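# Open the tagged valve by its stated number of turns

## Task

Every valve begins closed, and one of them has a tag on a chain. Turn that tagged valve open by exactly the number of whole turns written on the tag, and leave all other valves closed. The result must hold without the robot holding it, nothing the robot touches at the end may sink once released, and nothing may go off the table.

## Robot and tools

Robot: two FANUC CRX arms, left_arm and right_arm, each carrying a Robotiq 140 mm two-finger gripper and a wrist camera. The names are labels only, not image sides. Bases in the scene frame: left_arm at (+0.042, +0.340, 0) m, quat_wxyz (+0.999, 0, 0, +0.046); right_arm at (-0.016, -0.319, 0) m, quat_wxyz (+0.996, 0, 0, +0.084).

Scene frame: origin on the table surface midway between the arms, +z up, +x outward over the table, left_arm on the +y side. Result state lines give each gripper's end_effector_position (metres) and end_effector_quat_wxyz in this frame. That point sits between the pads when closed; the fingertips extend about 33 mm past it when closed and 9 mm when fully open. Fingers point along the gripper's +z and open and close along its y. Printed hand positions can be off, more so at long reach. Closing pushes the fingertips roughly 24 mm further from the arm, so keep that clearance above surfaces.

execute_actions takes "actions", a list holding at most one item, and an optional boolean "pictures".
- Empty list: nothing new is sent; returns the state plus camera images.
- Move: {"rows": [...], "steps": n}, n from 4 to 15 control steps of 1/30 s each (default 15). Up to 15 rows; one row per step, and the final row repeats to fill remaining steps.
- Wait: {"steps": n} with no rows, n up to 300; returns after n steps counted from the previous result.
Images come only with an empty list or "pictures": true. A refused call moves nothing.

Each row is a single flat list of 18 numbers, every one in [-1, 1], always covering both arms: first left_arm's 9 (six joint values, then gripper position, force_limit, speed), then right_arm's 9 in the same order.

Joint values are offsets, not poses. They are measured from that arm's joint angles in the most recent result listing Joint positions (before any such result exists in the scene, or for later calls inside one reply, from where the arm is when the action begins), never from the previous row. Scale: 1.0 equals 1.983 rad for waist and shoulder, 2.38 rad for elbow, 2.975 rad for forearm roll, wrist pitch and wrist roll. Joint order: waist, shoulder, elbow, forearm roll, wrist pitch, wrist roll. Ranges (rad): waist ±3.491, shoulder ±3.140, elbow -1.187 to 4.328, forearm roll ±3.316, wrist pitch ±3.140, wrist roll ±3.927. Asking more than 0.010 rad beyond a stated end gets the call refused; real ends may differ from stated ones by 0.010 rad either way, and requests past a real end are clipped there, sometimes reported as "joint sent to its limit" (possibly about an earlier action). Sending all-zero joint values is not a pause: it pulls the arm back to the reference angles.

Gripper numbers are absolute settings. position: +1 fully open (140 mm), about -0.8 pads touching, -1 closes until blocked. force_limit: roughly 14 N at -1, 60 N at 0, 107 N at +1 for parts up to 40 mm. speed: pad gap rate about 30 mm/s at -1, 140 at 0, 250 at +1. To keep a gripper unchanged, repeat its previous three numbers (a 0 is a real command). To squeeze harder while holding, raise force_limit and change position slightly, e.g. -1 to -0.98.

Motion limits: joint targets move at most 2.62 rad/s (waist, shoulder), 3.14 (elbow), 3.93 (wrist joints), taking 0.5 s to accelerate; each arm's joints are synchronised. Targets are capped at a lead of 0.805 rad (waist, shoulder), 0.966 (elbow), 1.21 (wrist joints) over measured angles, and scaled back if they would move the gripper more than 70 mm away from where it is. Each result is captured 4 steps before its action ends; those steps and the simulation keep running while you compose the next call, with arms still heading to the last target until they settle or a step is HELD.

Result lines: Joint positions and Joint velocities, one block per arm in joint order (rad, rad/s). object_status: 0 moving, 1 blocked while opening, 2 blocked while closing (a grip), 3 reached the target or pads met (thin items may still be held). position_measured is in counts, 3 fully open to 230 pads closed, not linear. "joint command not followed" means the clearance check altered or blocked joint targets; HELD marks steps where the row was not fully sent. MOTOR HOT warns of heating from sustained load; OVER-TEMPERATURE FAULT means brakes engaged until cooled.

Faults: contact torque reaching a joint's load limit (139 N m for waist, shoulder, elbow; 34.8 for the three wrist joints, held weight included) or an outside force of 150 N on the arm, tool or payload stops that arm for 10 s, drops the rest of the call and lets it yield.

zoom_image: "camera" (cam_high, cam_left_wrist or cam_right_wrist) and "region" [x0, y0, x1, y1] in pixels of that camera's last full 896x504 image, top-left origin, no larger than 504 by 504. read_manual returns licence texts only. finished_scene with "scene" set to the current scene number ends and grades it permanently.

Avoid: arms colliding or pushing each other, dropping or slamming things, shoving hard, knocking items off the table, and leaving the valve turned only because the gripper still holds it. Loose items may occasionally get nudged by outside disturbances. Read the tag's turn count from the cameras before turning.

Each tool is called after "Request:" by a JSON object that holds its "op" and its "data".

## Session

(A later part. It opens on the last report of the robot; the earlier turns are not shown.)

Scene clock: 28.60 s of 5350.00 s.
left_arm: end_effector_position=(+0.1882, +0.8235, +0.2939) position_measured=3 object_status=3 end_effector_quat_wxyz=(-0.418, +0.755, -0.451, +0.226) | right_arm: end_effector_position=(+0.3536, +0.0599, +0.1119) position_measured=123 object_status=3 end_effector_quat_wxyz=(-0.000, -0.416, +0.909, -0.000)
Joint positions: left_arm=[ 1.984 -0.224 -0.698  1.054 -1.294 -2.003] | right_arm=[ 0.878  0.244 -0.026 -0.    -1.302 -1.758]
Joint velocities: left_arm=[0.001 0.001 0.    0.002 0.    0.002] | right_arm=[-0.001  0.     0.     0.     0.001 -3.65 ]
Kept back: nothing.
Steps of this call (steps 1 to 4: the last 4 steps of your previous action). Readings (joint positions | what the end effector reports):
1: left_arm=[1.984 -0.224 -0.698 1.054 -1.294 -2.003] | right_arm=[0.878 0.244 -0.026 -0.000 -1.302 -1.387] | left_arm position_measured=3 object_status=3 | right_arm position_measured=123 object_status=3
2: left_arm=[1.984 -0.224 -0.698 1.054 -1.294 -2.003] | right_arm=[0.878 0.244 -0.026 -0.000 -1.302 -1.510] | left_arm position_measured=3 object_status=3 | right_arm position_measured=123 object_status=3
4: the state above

Request:
{"op": "execute_actions", "data": {"actions": [{"rows":[[0,0,0,0,0,0,1,0,0,0,0,0,0,0,-0.7234,0.05,1,1]],"steps":15}]}}

Request:
{"op": "execute_actions", "data": {"actions": [{"steps":13}]}}

Request:
{"op": "execute_actions", "data": {"actions": [{"rows":[[0,0,0,0,0,0,1,0,0,0,0,0,0,0,0,-1,1,0.8],[0,0,0,0,0,0,1,0,0,0,0,0,0,0,0,-1,1,0.8],[0,0,0,0,0,0,1,0,0,0,0,0,0,0,0,-1,1,0.8],[0,0,0,0,0,0,1,0,0,0,0,0,0,0,0,-1,1,0.8],[0,0,0,0,0,0,1,0,0,0,0,0,0,0,0,-1,1,0.8],[0,0,0,0,0,0,1,0,0,0,0,0,0,0,0,-1,1,0.8],[0,0,0,0,0,0,1,0,0,0,0,0,0,0,0,-1,1,0.8],[0,0,0,0,0,0,1,0,0,0,0,0,0,0,0,-1,1,0.8],[0,0,0,0,0,0,1,0,0,0,0,0,0,0,0,-1,1,0.8],[0,0,0,0,0,0,1,0,0,0,0,0,0,0,0,-1,1,0.8],[0,0,0,0,0,0,1,0,0,0,0,0,0,0,0,-1,1,0.8],[0,0,0,0,0,0,1,0,0,0,0,0,0,0,1,-1,1,0.8]],"steps":15}]}}

Request:
{"op": "execute_actions", "data": {"actions": [{"rows":[[0,0,0,0,0,0,1,0,0,0,0,0,0,0,1,-1,1,0.8]],"steps":15}]}}

Request:
{"op": "execute_actions", "data": {"actions": [{"rows":[[0,0,0,0,0,0,1,0,0,0,0,0,0,0,1,-1,1,0.8]],"steps":15}]}}

Request:
{"op": "execute_actions", "data": {"actions": [{"rows":[[0,0,0,0,0,0,1,0,0,0,0,0,0,0,1,-1,1,0.8]],"steps":15}]}}

Request:
{"op": "execute_actions", "data": {"actions": [{"rows":[[0,0,0,0,0,0,1,0,0,0,0,0,0,0,0.93,-1,1,0.8]],"steps":15}]}}

Request:
{"op": "execute_actions", "data": {"actions": [{"steps":20}], "pictures": true}}

Request:
{"op": "zoom_image", "data": {"camera": "cam_right_wrist", "region": [390, 170, 550, 320]}}

Scene clock: 29.43 s of 5350.00 s.
left_arm: end_effector_position=(+0.1882, +0.8235, +0.2939) position_measured=3 object_status=3 end_effector_quat_wxyz=(-0.418, +0.755, -0.451, +0.226) | right_arm: end_effector_position=(+0.3536, +0.0599, +0.1119) position_measured=123 object_status=3 end_effector_quat_wxyz=(-0.000, +0.551, +0.835, -0.000)
Joint positions: left_arm=[ 1.984 -0.224 -0.698  1.054 -1.294 -2.003] | right_arm=[ 0.878  0.244 -0.026 -0.    -1.302 -3.783]
Joint velocities: left_arm=[-0.001  0.001 -0.    -0.     0.     0.002] | right_arm=[ 0.001  0.    -0.     0.    -0.002 -1.378]
Steps of this call (steps 1 to 14: the robot went on to your last target; steps 15 to 25: the first 11 steps of this action). Readings (joint positions | what the end effector reports):
15: left_arm=[1.984 -0.224 -0.698 1.054 -1.294 -2.003] | right_arm=[0.878 0.244 -0.026 -0.000 -1.302 -3.172] | left_arm position_measured=3 object_status=3 | right_arm position_measured=123 object_status=3
16: left_arm=[1.984 -0.224 -0.698 1.054 -1.294 -2.003] | right_arm=[0.878 0.244 -0.026 -0.000 -1.302 -3.211] | left_arm position_measured=3 object_status=3 | right_arm position_measured=123 object_status=3
18: left_arm=[1.984 -0.224 -0.698 1.054 -1.294 -2.003] | right_arm=[0.878 0.244 -0.026 -0.000 -1.302 -3.312] | left_arm position_measured=3 object_status=3 | right_arm position_measured=123 object_status=3
22: left_arm=[1.984 -0.224 -0.698 1.054 -1.294 -2.003] | right_arm=[0.878 0.244 -0.026 -0.000 -1.302 -3.603] | left_arm position_measured=3 object_status=3 | right_arm position_measured=123 object_status=3
25: the state above

Scene clock: 29.87 s of 5350.00 s.
left_arm: end_effector_position=(+0.1882, +0.8235, +0.2939) position_measured=3 object_status=3 end_effector_quat_wxyz=(-0.418, +0.755, -0.451, +0.226) | right_arm: end_effector_position=(+0.3536, +0.0599, +0.1119) position_measured=123 object_status=3 end_effector_quat_wxyz=(-0.000, +0.602, +0.798, -0.000)
Joint positions: left_arm=[ 1.984 -0.224 -0.698  1.054 -1.294 -2.003] | right_arm=[ 0.878  0.244 -0.026 -0.    -1.302 -3.91 ]
Joint velocities: left_arm=[ 0.    -0.001  0.    -0.     0.     0.001] | right_arm=[-0.    -0.     0.001  0.     0.    -0.   ]
Kept back: nothing.
Steps of this call (steps 1 to 4: the last 4 steps of your previous action; steps 5 to 13: the robot went on to your last target). Readings (joint positions | what the end effector reports):
1: left_arm=[1.984 -0.224 -0.698 1.054 -1.294 -2.003] | right_arm=[0.878 0.244 -0.026 -0.000 -1.302 -3.825] | left_arm position_measured=3 object_status=3 | right_arm position_measured=123 object_status=3
2: left_arm=[1.984 -0.224 -0.698 1.054 -1.294 -2.003] | right_arm=[0.878 0.244 -0.026 -0.000 -1.302 -3.859] | left_arm position_measured=3 object_status=3 | right_arm position_measured=123 object_status=3
4: left_arm=[1.984 -0.224 -0.698 1.054 -1.294 -2.003] | right_arm=[0.878 0.244 -0.026 -0.000 -1.302 -3.901] | left_arm position_measured=3 object_status=3 | right_arm position_measured=123 object_status=3
8: left_arm=[1.984 -0.224 -0.698 1.054 -1.294 -2.003] | right_arm=[0.878 0.244 -0.026 -0.000 -1.302 -3.910] | left_arm position_measured=3 object_status=3 | right_arm position_measured=123 object_status=3
13: the state above

Scene clock: 30.23 s of 5350.00 s.
left_arm: end_effector_position=(+0.1882, +0.8235, +0.2939) position_measured=3 object_status=3 end_effector_quat_wxyz=(-0.418, +0.755, -0.451, +0.226) | right_arm: end_effector_position=(+0.3537, +0.0598, +0.1120) position_measured=165 object_status=0 end_effector_quat_wxyz=(+0.000, +0.602, +0.798, -0.000)
Joint positions: left_arm=[ 1.984 -0.224 -0.698  1.054 -1.294 -2.003] | right_arm=[ 0.878  0.244 -0.026 -0.    -1.302 -3.91 ]
Joint velocities: left_arm=[ 0.001 -0.001  0.    -0.    -0.     0.001] | right_arm=[-0.     0.001  0.    -0.001  0.001  0.   ]
Steps of this call (steps 1 to 11: the first 11 steps of this action). Readings (joint positions | what the end effector reports):
1: left_arm=[1.984 -0.224 -0.698 1.054 -1.294 -2.003] | right_arm=[0.878 0.244 -0.026 -0.000 -1.302 -3.910] | left_arm position_measured=3 object_status=3 | right_arm position_measured=123 object_status=0
2: left_arm=[1.984 -0.224 -0.698 1.054 -1.294 -2.003] | right_arm=[0.878 0.244 -0.026 -0.000 -1.302 -3.910] | left_arm position_measured=3 object_status=3 | right_arm position_measured=127 object_status=0
4: left_arm=[1.984 -0.224 -0.698 1.054 -1.294 -2.003] | right_arm=[0.878 0.244 -0.026 -0.000 -1.301 -3.910] | left_arm position_measured=3 object_status=3 | right_arm position_measured=151 object_status=0
8: left_arm=[1.984 -0.224 -0.698 1.054 -1.294 -2.003] | right_arm=[0.878 0.244 -0.026 -0.000 -1.302 -3.910] | left_arm position_measured=3 object_status=3 | right_arm position_measured=165 object_status=0
11: the state above

Scene clock: 30.73 s of 5350.00 s.
left_arm: end_effector_position=(+0.1882, +0.8235, +0.2939) position_measured=3 object_status=3 end_effector_quat_wxyz=(-0.418, +0.755, -0.451, +0.226) | right_arm: end_effector_position=(+0.3536, +0.0599, +0.1118) position_measured=165 object_status=2 end_effector_quat_wxyz=(-0.000, +0.223, +0.975, -0.000)
Joint positions: left_arm=[ 1.984 -0.224 -0.698  1.054 -1.294 -2.003] | right_arm=[ 0.878  0.244 -0.026 -0.    -1.302 -3.066]
Joint velocities: left_arm=[-0.     0.001  0.     0.001  0.    -0.001] | right_arm=[ 0.001 -0.    -0.001 -0.002 -0.001  3.581]
From where the robot then was, a joint's target lay farther than a number of 1.0 reaches, so one or more steps of this call were cut to that.
Steps of this call (steps 1 to 4: the last 4 steps of your previous action; steps 5 to 15: the first 11 steps of this action, its rows measured from where the robot was after step 4). Readings (joint positions | what the end effector reports):
4: left_arm=[1.984 -0.224 -0.698 1.054 -1.294 -2.003] | right_arm=[0.878 0.244 -0.026 -0.000 -1.302 -3.873] | left_arm position_measured=3 object_status=3 | right_arm position_measured=165 object_status=2
5: left_arm=[1.984 -0.224 -0.698 1.054 -1.294 -2.003] | right_arm=[0.878 0.244 -0.026 -0.000 -1.302 -3.843] | left_arm position_measured=3 object_status=3 | right_arm position_measured=165 object_status=2
6: left_arm=[1.984 -0.224 -0.698 1.054 -1.294 -2.003] | right_arm=[0.878 0.244 -0.026 -0.000 -1.302 -3.804] | left_arm position_measured=3 object_status=3 | right_arm position_measured=165 object_status=2
8: left_arm=[1.984 -0.224 -0.698 1.054 -1.294 -2.003] | right_arm=[0.878 0.244 -0.026 -0.000 -1.302 -3.701] | left_arm position_measured=3 object_status=3 | right_arm position_measured=165 object_status=2
12: left_arm=[1.984 -0.224 -0.698 1.054 -1.294 -2.003] | right_arm=[0.878 0.244 -0.026 -0.000 -1.302 -3.391] | left_arm position_measured=3 object_status=3 | right_arm position_measured=165 object_status=2
15: the state above

Scene clock: 31.23 s of 5350.00 s.
left_arm: end_effector_position=(+0.1882, +0.8235, +0.2939) position_measured=3 object_status=3 end_effector_quat_wxyz=(-0.418, +0.755, -0.451, +0.226) | right_arm: end_effector_position=(+0.3537, +0.0598, +0.1119) position_measured=165 object_status=2 end_effector_quat_wxyz=(-0.000, -0.647, +0.763, -0.000)
Joint positions: left_arm=[ 1.984 -0.224 -0.698  1.054 -1.294 -2.003] | right_arm=[ 0.878  0.244 -0.026 -0.    -1.302 -1.21 ]
Joint velocities: left_arm=[ 0.001  0.    -0.     0.     0.    -0.001] | right_arm=[-0.001  0.     0.     0.001  0.003  3.65 ]
Steps of this call (steps 1 to 4: the last 4 steps of your previous action; steps 5 to 15: the first 11 steps of this action, its rows measured from where the robot was after step 4). Readings (joint positions | what the end effector reports):
4: left_arm=[1.984 -0.224 -0.698 1.054 -1.294 -2.003] | right_arm=[0.878 0.244 -0.026 -0.001 -1.302 -2.570] | left_arm position_measured=3 object_status=3 | right_arm position_measured=165 object_status=2
5: left_arm=[1.984 -0.224 -0.698 1.054 -1.294 -2.003] | right_arm=[0.878 0.244 -0.026 -0.001 -1.302 -2.447] | left_arm position_measured=3 object_status=3 | right_arm position_measured=165 object_status=2
6: left_arm=[1.984 -0.224 -0.698 1.054 -1.294 -2.003] | right_arm=[0.878 0.244 -0.026 -0.001 -1.302 -2.323] | left_arm position_measured=3 object_status=3 | right_arm position_measured=165 object_status=2
8: left_arm=[1.984 -0.224 -0.698 1.054 -1.294 -2.003] | right_arm=[0.878 0.244 -0.026 -0.001 -1.302 -2.076] | left_arm position_measured=3 object_status=3 | right_arm position_measured=165 object_status=2
12: left_arm=[1.984 -0.224 -0.698 1.054 -1.294 -2.003] | right_arm=[0.878 0.244 -0.026 -0.000 -1.302 -1.581] | left_arm position_measured=3 object_status=3 | right_arm position_measured=165 object_status=2
15: the state above

Scene clock: 31.73 s of 5350.00 s.
left_arm: end_effector_position=(+0.1882, +0.8235, +0.2939) position_measured=3 object_status=3 end_effector_quat_wxyz=(-0.418, +0.755, -0.451, +0.226) | right_arm: end_effector_position=(+0.3534, +0.0600, +0.1118) position_measured=165 object_status=2 end_effector_quat_wxyz=(+0.000, +0.998, +0.060, -0.000)
Joint positions: left_arm=[ 1.984 -0.224 -0.698  1.054 -1.294 -2.003] | right_arm=[ 0.878  0.244 -0.026 -0.001 -1.302  0.645]
Joint velocities: left_arm=[-0.002 -0.001  0.    -0.001 -0.     0.001] | right_arm=[ 0.001 -0.001 -0.     0.    -0.006  3.651]
Steps of this call (steps 1 to 4: the last 4 steps of your previous action; steps 5 to 15: the first 11 steps of this action, its rows measured from where the robot was after step 4). Readings (joint positions | what the end effector reports):
4: left_arm=[1.984 -0.224 -0.698 1.054 -1.294 -2.003] | right_arm=[0.878 0.244 -0.026 -0.000 -1.302 -0.715] | left_arm position_measured=3 object_status=3 | right_arm position_measured=165 object_status=2
5: left_arm=[1.984 -0.224 -0.698 1.054 -1.294 -2.003] | right_arm=[0.878 0.244 -0.026 -0.000 -1.302 -0.592] | left_arm position_measured=3 object_status=3 | right_arm position_measured=165 object_status=2
6: left_arm=[1.984 -0.224 -0.698 1.054 -1.294 -2.003] | right_arm=[0.878 0.244 -0.026 -0.000 -1.302 -0.468] | left_arm position_measured=3 object_status=3 | right_arm position_measured=165 object_status=2
8: left_arm=[1.984 -0.224 -0.698 1.054 -1.294 -2.003] | right_arm=[0.878 0.244 -0.026 -0.000 -1.301 -0.221] | left_arm position_measured=3 object_status=3 | right_arm position_measured=165 object_status=2
12: left_arm=[1.984 -0.224 -0.698 1.054 -1.294 -2.003] | right_arm=[0.878 0.244 -0.026 -0.001 -1.301 0.274] | left_arm position_measured=3 object_status=3 | right_arm position_measured=165 object_status=2
15: the state above

Scene clock: 32.23 s of 5350.00 s.
left_arm: end_effector_position=(+0.1882, +0.8235, +0.2939) position_measured=3 object_status=3 end_effector_quat_wxyz=(-0.418, +0.755, -0.451, +0.226) | right_arm: end_effector_position=(+0.3538, +0.0599, +0.1119) position_measured=165 object_status=2 end_effector_quat_wxyz=(-0.000, +0.551, +0.835, -0.000)
Joint positions: left_arm=[ 1.984 -0.224 -0.698  1.054 -1.294 -2.003] | right_arm=[ 0.877  0.244 -0.026 -0.    -1.302  2.5  ]
Joint velocities: left_arm=[ 0.    -0.001 -0.    -0.001 -0.    -0.001] | right_arm=[ 0.     0.001 -0.    -0.001 -0.     3.65 ]
Steps of this call (steps 1 to 4: the last 4 steps of your previous action; steps 5 to 15: the first 11 steps of this action, its rows measured from where the robot was after step 4). Readings (joint positions | what the end effector reports):
4: left_arm=[1.984 -0.224 -0.698 1.054 -1.294 -2.003] | right_arm=[0.878 0.244 -0.026 -0.001 -1.302 1.140] | left_arm position_measured=3 object_status=3 | right_arm position_measured=165 object_status=2
5: left_arm=[1.984 -0.224 -0.698 1.054 -1.294 -2.003] | right_arm=[0.878 0.244 -0.026 -0.001 -1.302 1.263] | left_arm position_measured=3 object_status=3 | right_arm position_measured=165 object_status=2
6: left_arm=[1.984 -0.224 -0.698 1.054 -1.294 -2.003] | right_arm=[0.878 0.244 -0.026 -0.001 -1.302 1.387] | left_arm position_measured=3 object_status=3 | right_arm position_measured=165 object_status=2
8: left_arm=[1.984 -0.224 -0.698 1.054 -1.294 -2.003] | right_arm=[0.878 0.244 -0.026 -0.000 -1.302 1.634] | left_arm position_measured=3 object_status=3 | right_arm position_measured=165 object_status=2
12: left_arm=[1.984 -0.224 -0.698 1.054 -1.294 -2.003] | right_arm=[0.877 0.244 -0.026 -0.000 -1.302 2.129] | left_arm position_measured=3 object_status=3 | right_arm position_measured=165 object_status=2
15: the state above

Scene clock: 32.90 s of 5350.00 s.
left_arm: end_effector_position=(+0.1882, +0.8235, +0.2939) position_measured=3 object_status=3 end_effector_quat_wxyz=(-0.418, +0.755, -0.451, +0.226) | right_arm: end_effector_position=(+0.3532, +0.0600, +0.1118) position_measured=165 object_status=2 end_effector_quat_wxyz=(-0.001, -0.120, +0.993, -0.000)
Joint positions: left_arm=[ 1.984 -0.224 -0.698  1.054 -1.294 -2.003] | right_arm=[ 0.878  0.244 -0.026 -0.001 -1.302  3.906]
Joint velocities: left_arm=[-0.    -0.001 -0.    -0.     0.     0.001] | right_arm=[ 0.001  0.     0.001  0.    -0.001  0.003]
Kept back: nothing.
Steps of this call (steps 1 to 4: the last 4 steps of your previous action; steps 5 to 20: the robot went on to your last target). Readings (joint positions | what the end effector reports):
1: left_arm=[1.984 -0.224 -0.698 1.054 -1.294 -2.003] | right_arm=[0.877 0.244 -0.026 -0.000 -1.302 2.624] | left_arm position_measured=3 object_status=3 | right_arm position_measured=165 object_status=2
2: left_arm=[1.984 -0.224 -0.698 1.054 -1.294 -2.003] | right_arm=[0.877 0.244 -0.026 -0.000 -1.302 2.747] | left_arm position_measured=3 object_status=3 | right_arm position_measured=165 object_status=2
4: left_arm=[1.984 -0.224 -0.698 1.054 -1.294 -2.003] | right_arm=[0.878 0.244 -0.026 -0.000 -1.302 2.994] | left_arm position_measured=3 object_status=3 | right_arm position_measured=165 object_status=2
8: left_arm=[1.984 -0.224 -0.698 1.054 -1.294 -2.003] | right_arm=[0.878 0.244 -0.026 -0.001 -1.302 3.426] | left_arm position_measured=3 object_status=3 | right_arm position_measured=165 object_status=2
20: the state above
camera_calibration (this result's frames):
cam_left_wrist: T_world_to_cam=[[-0.512994, -0.270877, -0.814532, 0.546807], [-0.757361, 0.589463, 0.280958, -0.418561], [0.404032, 0.761025, -0.507542, -0.358208], [0, 0, 0, 1]] pos_world=[0.108235, 0.667449, 0.381184]
cam_right_wrist: T_world_to_cam=[[-0.274523, 0.96012, -0.0529704, 0.0548857], [0.896407, 0.275463, 0.347239, -0.367279], [0.347982, 0.0478421, -0.93628, 0.168704], [0, 0, 0, 1]] pos_world=[0.285592, 0.0404036, 0.288395]

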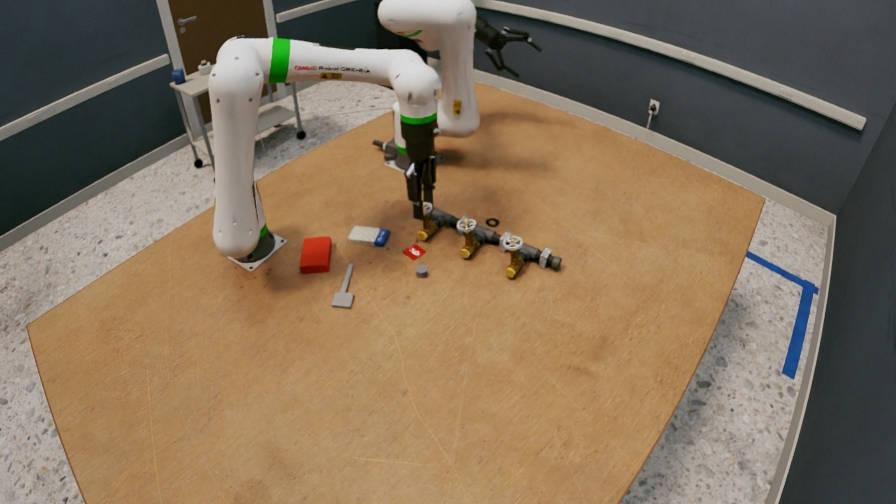

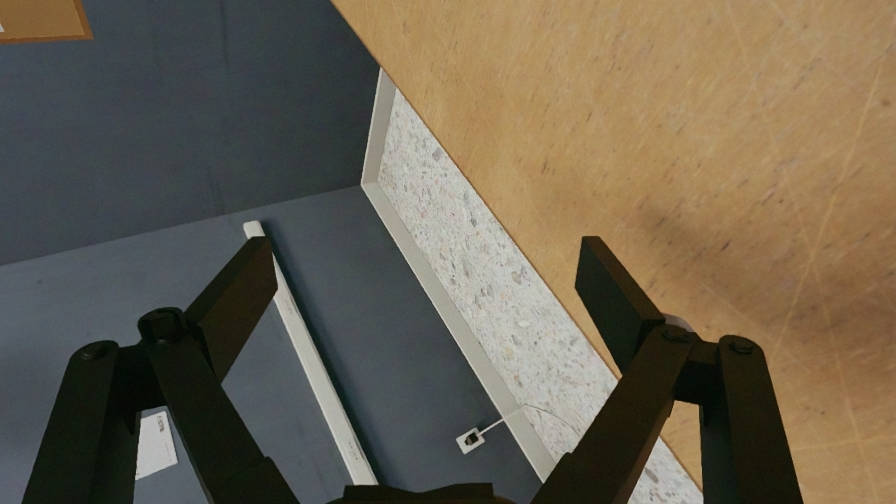

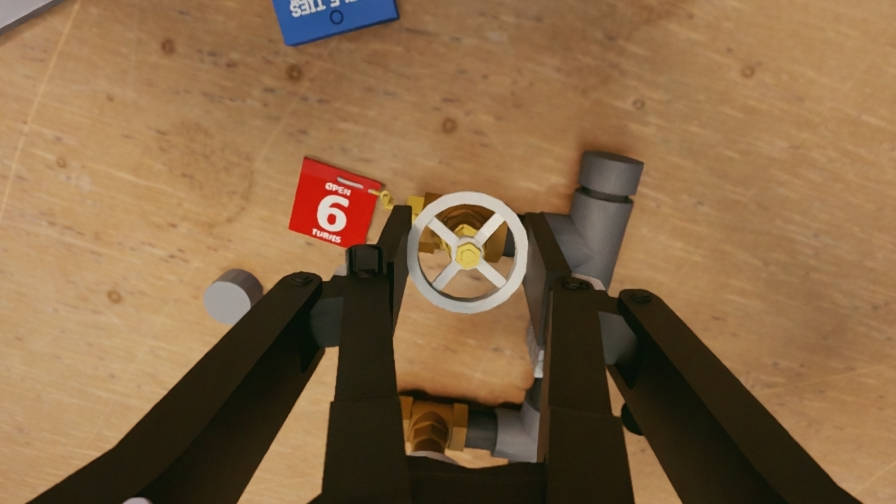

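Region (390, 170, 550, 320) of cam_right_wrist's 896x504 image, scaled by 3.150, with more detail than that image has; it fills the top 472 rows of this view, and the rest is white.

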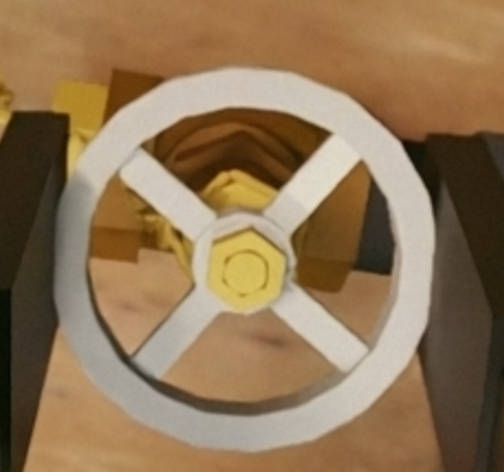

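Request:
{"op": "execute_actions", "data": {"actions": [{"rows":[[0,0,0,0,0,0,1,0,0,0,0,0,0,0,0,0.05,1,1],[0,0,0,0,0,0,1,0,0,0,0,0,0,0,0,0.05,1,1],[0,0,0,0,0,0,1,0,0,0,0,0,0,0,0,0.05,1,1],[0,0,0,0,0,0,1,0,0,0,0,0,0,0,-1,0.05,1,1]],"steps":15}]}}

Request:
{"op": "execute_actions", "data": {"actions": [{"rows":[[0,0,0,0,0,0,1,0,0,0,0,0,0,0,-1,0.05,1,1]],"steps":15}]}}

Request:
{"op": "execute_actions", "data": {"actions": [{"rows":[[0,0,0,0,0,0,1,0,0,0,0,0,0,0,-1,0.05,1,1]],"steps":15}]}}

Request:
{"op": "execute_actions", "data": {"actions": [{"rows":[[0,0,0,0,0,0,1,0,0,0,0,0,0,0,-1,0.05,1,1]],"steps":15}]}}

Request:
{"op": "execute_actions", "data": {"actions": [{"rows":[[0,0,0,0,0,0,1,0,0,0,0,0,0,0,-0.764,0.05,1,1]],"steps":15}]}}

Request:
{"op": "execute_actions", "data": {"actions": [{"steps":16}]}}

Scene clock: 33.67 s of 5350.00 s.
left_arm: end_effector_position=(+0.1882, +0.8235, +0.2939) position_measured=3 object_status=3 end_effector_quat_wxyz=(-0.418, +0.755, -0.451, +0.226) | right_arm: end_effector_position=(+0.3532, +0.0599, +0.1117) position_measured=123 object_status=0 end_effector_quat_wxyz=(-0.001, -0.016, +1.000, -0.000)
Joint positions: left_arm=[ 1.984 -0.224 -0.698  1.054 -1.294 -2.003] | right_arm=[ 0.878  0.244 -0.026 -0.001 -1.302  3.698]
Joint velocities: left_arm=[-0.001 -0.     0.     0.001  0.    -0.001] | right_arm=[ 0.001 -0.    -0.    -0.    -0.002 -1.766]
From where the robot then was, a joint's target lay farther than a number of 1.0 reaches, so one or more steps of this call were cut to that.
Steps of this call (steps 1 to 12: the robot went on to your last target; steps 13 to 23: the first 11 steps of this action). Readings (joint positions | what the end effector reports):
13: left_arm=[1.984 -0.224 -0.698 1.054 -1.294 -2.003] | right_arm=[0.878 0.244 -0.026 -0.001 -1.302 3.906] | left_arm position_measured=3 object_status=3 | right_arm position_measured=165 object_status=0
14: left_arm=[1.984 -0.224 -0.698 1.054 -1.294 -2.003] | right_arm=[0.878 0.244 -0.026 -0.001 -1.302 3.906] | left_arm position_measured=3 object_status=3 | right_arm position_measured=165 object_status=0
16: left_arm=[1.984 -0.224 -0.698 1.054 -1.294 -2.003] | right_arm=[0.878 0.244 -0.026 -0.001 -1.303 3.906] | left_arm position_measured=3 object_status=3 | right_arm position_measured=142 object_status=0
20: left_arm=[1.984 -0.224 -0.698 1.054 -1.294 -2.003] | right_arm=[0.878 0.244 -0.026 -0.001 -1.302 3.839] | left_arm position_measured=3 object_status=3 | right_arm position_measured=123 object_status=0
23: the state above

Scene clock: 34.17 s of 5350.00 s.
left_arm: end_effector_position=(+0.1882, +0.8235, +0.2939) position_measured=3 object_status=3 end_effector_quat_wxyz=(-0.418, +0.755, -0.451, +0.226) | right_arm: end_effector_position=(+0.3532, +0.0600, +0.1118) position_measured=123 object_status=3 end_effector_quat_wxyz=(-0.000, +0.715, +0.699, -0.001)
Joint positions: left_arm=[ 1.984 -0.224 -0.698  1.054 -1.294 -2.003] | right_arm=[ 0.878  0.244 -0.026 -0.001 -1.302  2.072]
Joint velocities: left_arm=[-0.002  0.001  0.     0.001  0.     0.001] | right_arm=[ 0.001  0.001  0.     0.    -0.002 -3.65 ]
Steps of this call (steps 1 to 4: the last 4 steps of your previous action; steps 5 to 15: the first 11 steps of this action, its rows measured from where the robot was after step 4). Readings (joint positions | what the end effector reports):
4: left_arm=[1.984 -0.224 -0.698 1.054 -1.294 -2.003] | right_arm=[0.878 0.244 -0.026 -0.001 -1.302 3.387] | left_arm position_measured=3 object_status=3 | right_arm position_measured=123 object_status=3
5: left_arm=[1.984 -0.224 -0.698 1.054 -1.294 -2.003] | right_arm=[0.878 0.244 -0.026 -0.001 -1.302 3.288] | left_arm position_measured=3 object_status=3 | right_arm position_measured=123 object_status=3
6: left_arm=[1.984 -0.224 -0.698 1.054 -1.294 -2.003] | right_arm=[0.878 0.244 -0.026 -0.001 -1.302 3.180] | left_arm position_measured=3 object_status=3 | right_arm position_measured=123 object_status=3
8: left_arm=[1.984 -0.224 -0.698 1.054 -1.294 -2.003] | right_arm=[0.878 0.244 -0.026 -0.001 -1.302 2.939] | left_arm position_measured=3 object_status=3 | right_arm position_measured=123 object_status=3
12: left_arm=[1.984 -0.224 -0.698 1.054 -1.294 -2.003] | right_arm=[0.878 0.244 -0.026 -0.001 -1.302 2.443] | left_arm position_measured=3 object_status=3 | right_arm position_measured=123 object_status=3
15: the state above

Scene clock: 34.67 s of 5350.00 s.
left_arm: end_effector_position=(+0.1882, +0.8235, +0.2939) position_measured=3 object_status=3 end_effector_quat_wxyz=(-0.418, +0.755, -0.451, +0.226) | right_arm: end_effector_position=(+0.3532, +0.0600, +0.1118) position_measured=123 object_status=3 end_effector_quat_wxyz=(+0.000, +0.988, -0.153, -0.001)
Joint positions: left_arm=[ 1.984 -0.224 -0.698  1.054 -1.294 -2.003] | right_arm=[ 0.878  0.244 -0.026 -0.001 -1.302  0.217]
Joint velocities: left_arm=[-0.001  0.001  0.     0.    -0.     0.   ] | right_arm=[-0.    -0.     0.     0.001  0.002 -3.649]
Steps of this call (steps 1 to 4: the last 4 steps of your previous action; steps 5 to 15: the first 11 steps of this action, its rows measured from where the robot was after step 4). Readings (joint positions | what the end effector reports):
4: left_arm=[1.984 -0.224 -0.698 1.054 -1.294 -2.003] | right_arm=[0.878 0.244 -0.026 -0.001 -1.302 1.577] | left_arm position_measured=3 object_status=3 | right_arm position_measured=123 object_status=3
5: left_arm=[1.984 -0.224 -0.698 1.054 -1.294 -2.003] | right_arm=[0.878 0.244 -0.026 -0.001 -1.302 1.454] | left_arm position_measured=3 object_status=3 | right_arm position_measured=123 object_status=3
6: left_arm=[1.984 -0.224 -0.698 1.054 -1.294 -2.003] | right_arm=[0.878 0.244 -0.026 -0.001 -1.302 1.330] | left_arm position_measured=3 object_status=3 | right_arm position_measured=123 object_status=3
8: left_arm=[1.984 -0.224 -0.698 1.054 -1.294 -2.003] | right_arm=[0.878 0.244 -0.026 -0.001 -1.302 1.083] | left_arm position_measured=3 object_status=3 | right_arm position_measured=123 object_status=3
12: left_arm=[1.984 -0.224 -0.698 1.054 -1.294 -2.003] | right_arm=[0.878 0.244 -0.026 -0.001 -1.302 0.588] | left_arm position_measured=3 object_status=3 | right_arm position_measured=123 object_status=3
15: the state above

Scene clock: 35.17 s of 5350.00 s.
left_arm: end_effector_position=(+0.1882, +0.8235, +0.2939) position_measured=3 object_status=3 end_effector_quat_wxyz=(-0.418, +0.755, -0.451, +0.226) | right_arm: end_effector_position=(+0.3532, +0.0600, +0.1118) position_measured=123 object_status=3 end_effector_quat_wxyz=(-0.001, -0.470, +0.883, +0.000)
Joint positions: left_arm=[ 1.984 -0.224 -0.698  1.054 -1.294 -2.003] | right_arm=[ 0.878  0.244 -0.026 -0.001 -1.302 -1.638]
Joint velocities: left_arm=[0.002 0.001 0.    0.002 0.    0.002] | right_arm=[-0.     0.     0.    -0.001 -0.002 -3.649]
Steps of this call (steps 1 to 4: the last 4 steps of your previous action; steps 5 to 15: the first 11 steps of this action, its rows measured from where the robot was after step 4). Readings (joint positions | what the end effector reports):
4: left_arm=[1.984 -0.224 -0.698 1.054 -1.294 -2.003] | right_arm=[0.878 0.244 -0.026 -0.001 -1.302 -0.278] | left_arm position_measured=3 object_status=3 | right_arm position_measured=123 object_status=3
5: left_arm=[1.984 -0.224 -0.698 1.054 -1.294 -2.003] | right_arm=[0.878 0.244 -0.026 -0.001 -1.302 -0.401] | left_arm position_measured=3 object_status=3 | right_arm position_measured=123 object_status=3
6: left_arm=[1.984 -0.224 -0.698 1.054 -1.294 -2.003] | right_arm=[0.878 0.244 -0.026 -0.001 -1.302 -0.525] | left_arm position_measured=3 object_status=3 | right_arm position_measured=123 object_status=3
8: left_arm=[1.984 -0.224 -0.698 1.054 -1.294 -2.003] | right_arm=[0.878 0.244 -0.026 -0.001 -1.302 -0.772] | left_arm position_measured=3 object_status=3 | right_arm position_measured=123 object_status=3
12: left_arm=[1.984 -0.224 -0.698 1.054 -1.294 -2.003] | right_arm=[0.878 0.244 -0.026 -0.001 -1.302 -1.267] | left_arm position_measured=3 object_status=3 | right_arm position_measured=123 object_status=3
15: the state above

Scene clock: 35.30 s of 5350.00 s.
left_arm: end_effector_position=(+0.1882, +0.8235, +0.2939) position_measured=3 object_status=3 end_effector_quat_wxyz=(-0.418, +0.755, -0.451, +0.226) | right_arm: end_effector_position=(+0.3532, +0.0600, +0.1118) position_measured=123 object_status=3 end_effector_quat_wxyz=(-0.001, -0.240, +0.971, -0.000)
Joint positions: left_arm=[ 1.984 -0.224 -0.698  1.054 -1.294 -2.003] | right_arm=[ 0.878  0.244 -0.026 -0.001 -1.302 -2.133]
Joint velocities: left_arm=[-0.001  0.    -0.     0.001 -0.    -0.001] | right_arm=[ 0.    -0.     0.    -0.001 -0.001 -3.65 ]
Kept back: nothing.
This action was not played: measured from where the robot was after step 4, row 1 of 1 would take right_arm/dright/J6 (the wrist roll) more than 0.010 radians past the lower end of its range (-3.927 radians). The steps listed below ran before it. Send another action.
Steps of this call (steps 1 to 4: the last 4 steps of your previous action). Readings (joint positions | what the end effector reports):
1: left_arm=[1.984 -0.224 -0.698 1.054 -1.294 -2.003] | right_arm=[0.878 0.244 -0.026 -0.001 -1.302 -1.762] | left_arm position_measured=3 object_status=3 | right_arm position_measured=123 object_status=3
2: left_arm=[1.984 -0.224 -0.698 1.054 -1.294 -2.003] | right_arm=[0.878 0.244 -0.026 -0.001 -1.302 -1.885] | left_arm position_measured=3 object_status=3 | right_arm position_measured=123 object_status=3
4: the state above

Scene clock: 35.83 s of 5350.00 s.
left_arm: end_effector_position=(+0.1882, +0.8235, +0.2939) position_measured=3 object_status=3 end_effector_quat_wxyz=(-0.418, +0.755, -0.451, +0.226) | right_arm: end_effector_position=(+0.3532, +0.0600, +0.1118) position_measured=123 object_status=3 end_effector_quat_wxyz=(-0.001, +0.295, +0.955, -0.000)
Joint positions: left_arm=[ 1.984 -0.224 -0.698  1.054 -1.294 -2.003] | right_arm=[ 0.878  0.244 -0.026 -0.001 -1.302 -3.216]
Joint velocities: left_arm=[-0.     0.001  0.    -0.    -0.     0.003] | right_arm=[ 0.    -0.    -0.     0.    -0.001 -0.035]
Kept back: nothing.
Steps of this call (steps 1 to 16: nothing new was sent). Readings (joint positions | what the end effector reports):
1: left_arm=[1.984 -0.224 -0.698 1.054 -1.294 -2.003] | right_arm=[0.878 0.244 -0.026 -0.001 -1.302 -2.256] | left_arm position_measured=3 object_status=3 | right_arm position_measured=123 object_status=3
2: left_arm=[1.984 -0.224 -0.698 1.054 -1.294 -2.003] | right_arm=[0.878 0.244 -0.026 -0.001 -1.302 -2.378] | left_arm position_measured=3 object_status=3 | right_arm position_measured=123 object_status=3
4: left_arm=[1.984 -0.224 -0.698 1.054 -1.294 -2.003] | right_arm=[0.878 0.244 -0.026 -0.001 -1.302 -2.601] | left_arm position_measured=3 object_status=3 | right_arm position_measured=123 object_status=3
8: left_arm=[1.984 -0.224 -0.698 1.054 -1.294 -2.003] | right_arm=[0.878 0.244 -0.026 -0.001 -1.302 -2.945] | left_arm position_measured=3 object_status=3 | right_arm position_measured=123 object_status=3
16: the state above

Request:
{"op": "execute_actions", "data": {"actions": []}}

Scene clock: 36.30 s of 5350.00 s.
left_arm: end_effector_position=(+0.1882, +0.8235, +0.2939) position_measured=3 object_status=3 end_effector_quat_wxyz=(-0.418, +0.755, -0.451, +0.226) | right_arm: end_effector_position=(+0.3532, +0.0600, +0.1118) position_measured=123 object_status=3 end_effector_quat_wxyz=(-0.001, +0.295, +0.955, -0.000)
Joint positions: left_arm=[ 1.984 -0.224 -0.698  1.054 -1.294 -2.003] | right_arm=[ 0.878  0.244 -0.026 -0.001 -1.302 -3.217]
Joint velocities: left_arm=[-0.     0.     0.     0.001  0.001 -0.   ] | right_arm=[-0.001  0.     0.     0.    -0.    -0.   ]
Kept back: nothing.
Steps of this call (steps 1 to 14: nothing new was sent). Readings (joint positions | what the end effector reports):
1: left_arm=[1.984 -0.224 -0.698 1.054 -1.294 -2.003] | right_arm=[0.878 0.244 -0.026 -0.001 -1.302 -3.217] | left_arm position_measured=3 object_status=3 | right_arm position_measured=123 object_status=3
2: left_arm=[1.984 -0.224 -0.698 1.054 -1.294 -2.003] | right_arm=[0.878 0.244 -0.026 -0.001 -1.302 -3.217] | left_arm position_measured=3 object_status=3 | right_arm position_measured=123 object_status=3
4: left_arm=[1.984 -0.224 -0.698 1.054 -1.294 -2.003] | right_arm=[0.878 0.244 -0.026 -0.001 -1.302 -3.217] | left_arm position_measured=3 object_status=3 | right_arm position_measured=123 object_status=3
8: left_arm=[1.984 -0.224 -0.698 1.054 -1.294 -2.003] | right_arm=[0.878 0.244 -0.026 -0.001 -1.302 -3.217] | left_arm position_measured=3 object_status=3 | right_arm position_measured=123 object_status=3
14: the state above
camera_calibration (this result's frames):
cam_left_wrist: T_world_to_cam=[[-0.512994, -0.270877, -0.814532, 0.546807], [-0.757361, 0.589463, 0.280958, -0.41856], [0.404032, 0.761025, -0.507543, -0.358208], [0, 0, 0, 1]] pos_world=[0.108235, 0.667449, 0.381184]
cam_right_wrist: T_world_to_cam=[[0.531629, 0.845262, -0.0538823, -0.222862], [0.803547, -0.483236, 0.347556, -0.288993], [0.267738, -0.228068, -0.93611, 0.213574], [0, 0, 0, 1]] pos_world=[0.293517, 0.0974347, 0.288361]

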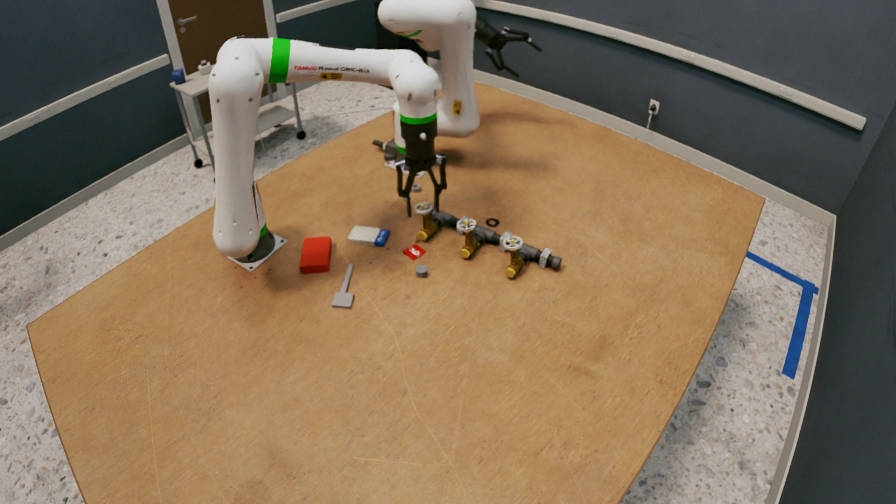

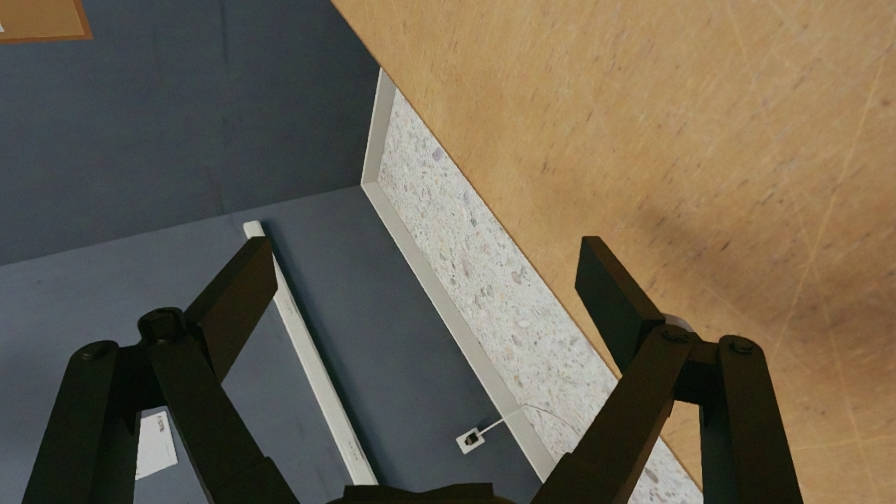

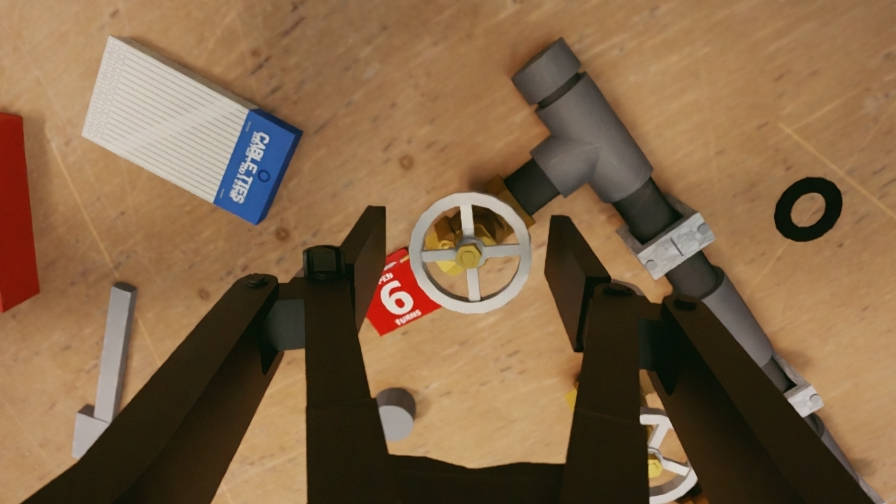

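Request:
{"op": "execute_actions", "data": {"actions": [{"rows":[[0,0,0,0,0,0,1,0,0,0,0,0,0,0,-0.232,0.05,1,1]],"steps":15}]}}

Request:
{"op": "execute_actions", "data": {"actions": [{"rows":[[0,0,0,0,0,0,1,0,0,0,0,0,0,0,0,-1,1,0.8]],"steps":15}]}}

Scene clock: 36.77 s of 5350.00 s.
left_arm: end_effector_position=(+0.1882, +0.8235, +0.2939) position_measured=3 object_status=3 end_effector_quat_wxyz=(-0.418, +0.755, -0.451, +0.226) | right_arm: end_effector_position=(+0.3532, +0.0600, +0.1118) position_measured=123 object_status=3 end_effector_quat_wxyz=(-0.000, +0.487, +0.873, -0.000)
Joint positions: left_arm=[ 1.984 -0.224 -0.698  1.054 -1.294 -2.003] | right_arm=[ 0.878  0.244 -0.026 -0.001 -1.302 -3.635]
Joint velocities: left_arm=[ 0.001  0.001 -0.    -0.     0.     0.001] | right_arm=[ 0.     0.001 -0.    -0.    -0.    -2.011]
Steps of this call (steps 1 to 3: nothing new was sent; steps 4 to 14: the first 11 steps of this action). Readings (joint positions | what the end effector reports):
4: left_arm=[1.984 -0.224 -0.698 1.054 -1.294 -2.003] | right_arm=[0.878 0.244 -0.026 -0.001 -1.302 -3.217] | left_arm position_measured=3 object_status=3 | right_arm position_measured=123 object_status=3
5: left_arm=[1.984 -0.224 -0.698 1.054 -1.294 -2.003] | right_arm=[0.878 0.244 -0.026 -0.001 -1.302 -3.221] | left_arm position_measured=3 object_status=3 | right_arm position_measured=123 object_status=3
7: left_arm=[1.984 -0.224 -0.698 1.054 -1.294 -2.003] | right_arm=[0.878 0.244 -0.026 -0.001 -1.302 -3.254] | left_arm position_measured=3 object_status=3 | right_arm position_measured=123 object_status=3
11: left_arm=[1.984 -0.224 -0.698 1.054 -1.294 -2.003] | right_arm=[0.878 0.244 -0.026 -0.001 -1.302 -3.426] | left_arm position_measured=3 object_status=3 | right_arm position_measured=123 object_status=3
14: the state above

Scene clock: 37.27 s of 5350.00 s.
left_arm: end_effector_position=(+0.1882, +0.8235, +0.2939) position_measured=3 object_status=3 end_effector_quat_wxyz=(-0.418, +0.755, -0.451, +0.226) | right_arm: end_effector_position=(+0.3534, +0.0600, +0.1120) position_measured=165 object_status=0 end_effector_quat_wxyz=(-0.000, +0.574, +0.819, -0.000)
Joint positions: left_arm=[ 1.984 -0.224 -0.698  1.054 -1.294 -2.003] | right_arm=[ 0.878  0.244 -0.025 -0.001 -1.302 -3.84 ]
Joint velocities: left_arm=[ 0.002 -0.001 -0.     0.001  0.    -0.001] | right_arm=[ 0.001  0.001 -0.001 -0.002 -0.     0.003]
Steps of this call (steps 1 to 4: the last 4 steps of your previous action; steps 5 to 15: the first 11 steps of this action, its rows measured from where the robot was after step 4). Readings (joint positions | what the end effector reports):
4: left_arm=[1.984 -0.224 -0.698 1.054 -1.294 -2.003] | right_arm=[0.878 0.244 -0.026 -0.001 -1.302 -3.840] | left_arm position_measured=3 object_status=3 | right_arm position_measured=123 object_status=3
5: left_arm=[1.984 -0.224 -0.698 1.054 -1.294 -2.003] | right_arm=[0.878 0.244 -0.026 -0.001 -1.302 -3.869] | left_arm position_measured=3 object_status=3 | right_arm position_measured=123 object_status=0
6: left_arm=[1.984 -0.224 -0.698 1.054 -1.294 -2.003] | right_arm=[0.878 0.244 -0.026 -0.001 -1.302 -3.890] | left_arm position_measured=3 object_status=3 | right_arm position_measured=127 object_status=0
8: left_arm=[1.984 -0.224 -0.698 1.054 -1.294 -2.003] | right_arm=[0.878 0.244 -0.026 -0.001 -1.301 -3.906] | left_arm position_measured=3 object_status=3 | right_arm position_measured=151 object_status=0
12: left_arm=[1.984 -0.224 -0.698 1.054 -1.294 -2.003] | right_arm=[0.878 0.244 -0.025 -0.000 -1.302 -3.851] | left_arm position_measured=3 object_status=3 | right_arm position_measured=165 object_status=0
15: the state above

Request:
{"op": "execute_actions", "data": {"actions": [{"rows":[[0,0,0,0,0,0,1,0,0,0,0,0,0,0,1,-1,1,0.8]],"steps":15}]}}

Request:
{"op": "execute_actions", "data": {"actions": [{"rows":[[0,0,0,0,0,0,1,0,0,0,0,0,0,0,1,-1,1,0.8]],"steps":15}]}}

Request:
{"op": "execute_actions", "data": {"actions": [{"rows":[[0,0,0,0,0,0,1,0,0,0,0,0,0,0,1,-1,1,0.8]],"steps":15}]}}

Request:
{"op": "execute_actions", "data": {"actions": [{"rows":[[0,0,0,0,0,0,1,0,0,0,0,0,0,0,1,-1,1,0.8]],"steps":15}]}}

Scene clock: 37.80 s of 5350.00 s.
left_arm: end_effector_position=(+0.1882, +0.8235, +0.2939) position_measured=3 object_status=3 end_effector_quat_wxyz=(-0.418, +0.755, -0.451, +0.226) | right_arm: end_effector_position=(+0.3532, +0.0600, +0.1118) position_measured=165 object_status=2 end_effector_quat_wxyz=(-0.000, +0.387, +0.922, -0.000)
Joint positions: left_arm=[ 1.984 -0.224 -0.698  1.054 -1.294 -2.003] | right_arm=[ 0.878  0.244 -0.026 -0.001 -1.302 -3.411]
Joint velocities: left_arm=[ 0.001  0.002 -0.     0.001 -0.    -0.   ] | right_arm=[-0.001  0.001 -0.001 -0.    -0.     2.536]
Steps of this call (steps 1 to 4: the last 4 steps of your previous action; step 5: the robot went on to your last target; steps 6 to 16: the first 11 steps of this action). Readings (joint positions | what the end effector reports):
6: left_arm=[1.984 -0.224 -0.698 1.054 -1.294 -2.003] | right_arm=[0.878 0.244 -0.025 -0.001 -1.302 -3.840] | left_arm position_measured=3 object_status=3 | right_arm position_measured=165 object_status=2
7: left_arm=[1.984 -0.224 -0.698 1.054 -1.294 -2.003] | right_arm=[0.878 0.244 -0.025 -0.001 -1.302 -3.835] | left_arm position_measured=3 object_status=3 | right_arm position_measured=165 object_status=2
9: left_arm=[1.984 -0.224 -0.698 1.054 -1.294 -2.003] | right_arm=[0.878 0.244 -0.025 -0.001 -1.302 -3.802] | left_arm position_measured=3 object_status=3 | right_arm position_measured=165 object_status=2
13: left_arm=[1.984 -0.224 -0.698 1.054 -1.294 -2.003] | right_arm=[0.878 0.244 -0.026 -0.001 -1.302 -3.631] | left_arm position_measured=3 object_status=3 | right_arm position_measured=165 object_status=2
16: the state above

Scene clock: 38.30 s of 5350.00 s.
left_arm: end_effector_position=(+0.1882, +0.8235, +0.2939) position_measured=3 object_status=3 end_effector_quat_wxyz=(-0.418, +0.755, -0.451, +0.226) | right_arm: end_effector_position=(+0.3532, +0.0599, +0.1119) position_measured=165 object_status=2 end_effector_quat_wxyz=(-0.001, -0.472, +0.882, +0.000)
Joint positions: left_arm=[ 1.984 -0.224 -0.698  1.054 -1.294 -2.003] | right_arm=[ 0.878  0.244 -0.026 -0.001 -1.303 -1.635]
Joint velocities: left_arm=[-0.002 -0.001 -0.     0.001 -0.    -0.001] | right_arm=[-0.001  0.    -0.001  0.005  0.     3.651]
Steps of this call (steps 1 to 4: the last 4 steps of your previous action; steps 5 to 15: the first 11 steps of this action, its rows measured from where the robot was after step 4). Readings (joint positions | what the end effector reports):
4: left_arm=[1.984 -0.224 -0.698 1.054 -1.294 -2.003] | right_arm=[0.878 0.244 -0.026 -0.001 -1.302 -2.996] | left_arm position_measured=3 object_status=3 | right_arm position_measured=165 object_status=2
5: left_arm=[1.984 -0.224 -0.698 1.054 -1.294 -2.003] | right_arm=[0.878 0.244 -0.026 -0.001 -1.302 -2.873] | left_arm position_measured=3 object_status=3 | right_arm position_measured=165 object_status=2
6: left_arm=[1.984 -0.224 -0.698 1.054 -1.294 -2.003] | right_arm=[0.878 0.244 -0.026 -0.001 -1.302 -2.748] | left_arm position_measured=3 object_status=3 | right_arm position_measured=165 object_status=2
8: left_arm=[1.984 -0.224 -0.698 1.054 -1.294 -2.003] | right_arm=[0.878 0.244 -0.026 -0.001 -1.302 -2.500] | left_arm position_measured=3 object_status=3 | right_arm position_measured=165 object_status=2
12: left_arm=[1.984 -0.224 -0.698 1.054 -1.294 -2.003] | right_arm=[0.878 0.244 -0.026 -0.001 -1.303 -2.006] | left_arm position_measured=3 object_status=3 | right_arm position_measured=165 object_status=2
15: the state above

Scene clock: 38.80 s of 5350.00 s.
left_arm: end_effector_position=(+0.1882, +0.8235, +0.2939) position_measured=3 object_status=3 end_effector_quat_wxyz=(-0.418, +0.755, -0.451, +0.226) | right_arm: end_effector_position=(+0.3533, +0.0602, +0.1117) position_measured=165 object_status=2 end_effector_quat_wxyz=(+0.000, +0.988, -0.152, -0.000)
Joint positions: left_arm=[ 1.984 -0.224 -0.698  1.054 -1.294 -2.003] | right_arm=[ 0.878  0.244 -0.026 -0.001 -1.302  0.22 ]
Joint velocities: left_arm=[-0.     0.     0.    -0.     0.    -0.001] | right_arm=[ 0.002 -0.     0.    -0.002 -0.002  3.652]
Steps of this call (steps 1 to 4: the last 4 steps of your previous action; steps 5 to 15: the first 11 steps of this action, its rows measured from where the robot was after step 4). Readings (joint positions | what the end effector reports):
4: left_arm=[1.984 -0.224 -0.698 1.054 -1.294 -2.003] | right_arm=[0.878 0.244 -0.026 -0.000 -1.302 -1.140] | left_arm position_measured=3 object_status=3 | right_arm position_measured=165 object_status=2
5: left_arm=[1.984 -0.224 -0.698 1.054 -1.294 -2.003] | right_arm=[0.878 0.244 -0.026 -0.000 -1.302 -1.016] | left_arm position_measured=3 object_status=3 | right_arm position_measured=165 object_status=2
6: left_arm=[1.984 -0.224 -0.698 1.054 -1.294 -2.003] | right_arm=[0.878 0.244 -0.026 -0.000 -1.302 -0.893] | left_arm position_measured=3 object_status=3 | right_arm position_measured=165 object_status=2
8: left_arm=[1.984 -0.224 -0.698 1.054 -1.294 -2.003] | right_arm=[0.878 0.244 -0.026 -0.000 -1.302 -0.645] | left_arm position_measured=3 object_status=3 | right_arm position_measured=165 object_status=2
12: left_arm=[1.984 -0.224 -0.698 1.054 -1.294 -2.003] | right_arm=[0.878 0.244 -0.026 -0.000 -1.302 -0.151] | left_arm position_measured=3 object_status=3 | right_arm position_measured=165 object_status=2
15: the state above

Scene clock: 39.30 s of 5350.00 s.
left_arm: end_effector_position=(+0.1882, +0.8235, +0.2939) position_measured=3 object_status=3 end_effector_quat_wxyz=(-0.418, +0.755, -0.451, +0.226) | right_arm: end_effector_position=(+0.3535, +0.0599, +0.1119) position_measured=165 object_status=2 end_effector_quat_wxyz=(-0.000, +0.714, +0.700, -0.000)
Joint positions: left_arm=[ 1.984 -0.224 -0.698  1.054 -1.294 -2.003] | right_arm=[ 0.878  0.244 -0.026 -0.    -1.302  2.075]
Joint velocities: left_arm=[ 0.003 -0.001  0.     0.001 -0.    -0.   ] | right_arm=[ 0.    -0.     0.     0.001  0.001  3.651]
Steps of this call (steps 1 to 4: the last 4 steps of your previous action; steps 5 to 15: the first 11 steps of this action, its rows measured from where the robot was after step 4). Readings (joint positions | what the end effector reports):
4: left_arm=[1.984 -0.224 -0.698 1.054 -1.294 -2.003] | right_arm=[0.878 0.244 -0.026 -0.001 -1.302 0.715] | left_arm position_measured=3 object_status=3 | right_arm position_measured=165 object_status=2
5: left_arm=[1.984 -0.224 -0.698 1.054 -1.294 -2.003] | right_arm=[0.878 0.244 -0.026 -0.001 -1.302 0.839] | left_arm position_measured=3 object_status=3 | right_arm position_measured=165 object_status=2
6: left_arm=[1.984 -0.224 -0.698 1.054 -1.294 -2.003] | right_arm=[0.878 0.244 -0.026 -0.001 -1.303 0.962] | left_arm position_measured=3 object_status=3 | right_arm position_measured=165 object_status=2
8: left_arm=[1.984 -0.224 -0.698 1.054 -1.294 -2.003] | right_arm=[0.878 0.244 -0.026 -0.001 -1.303 1.210] | left_arm position_measured=3 object_status=3 | right_arm position_measured=165 object_status=2
12: left_arm=[1.984 -0.224 -0.698 1.054 -1.294 -2.003] | right_arm=[0.878 0.244 -0.026 -0.001 -1.302 1.704] | left_arm position_measured=3 object_status=3 | right_arm position_measured=165 object_status=2
15: the state above


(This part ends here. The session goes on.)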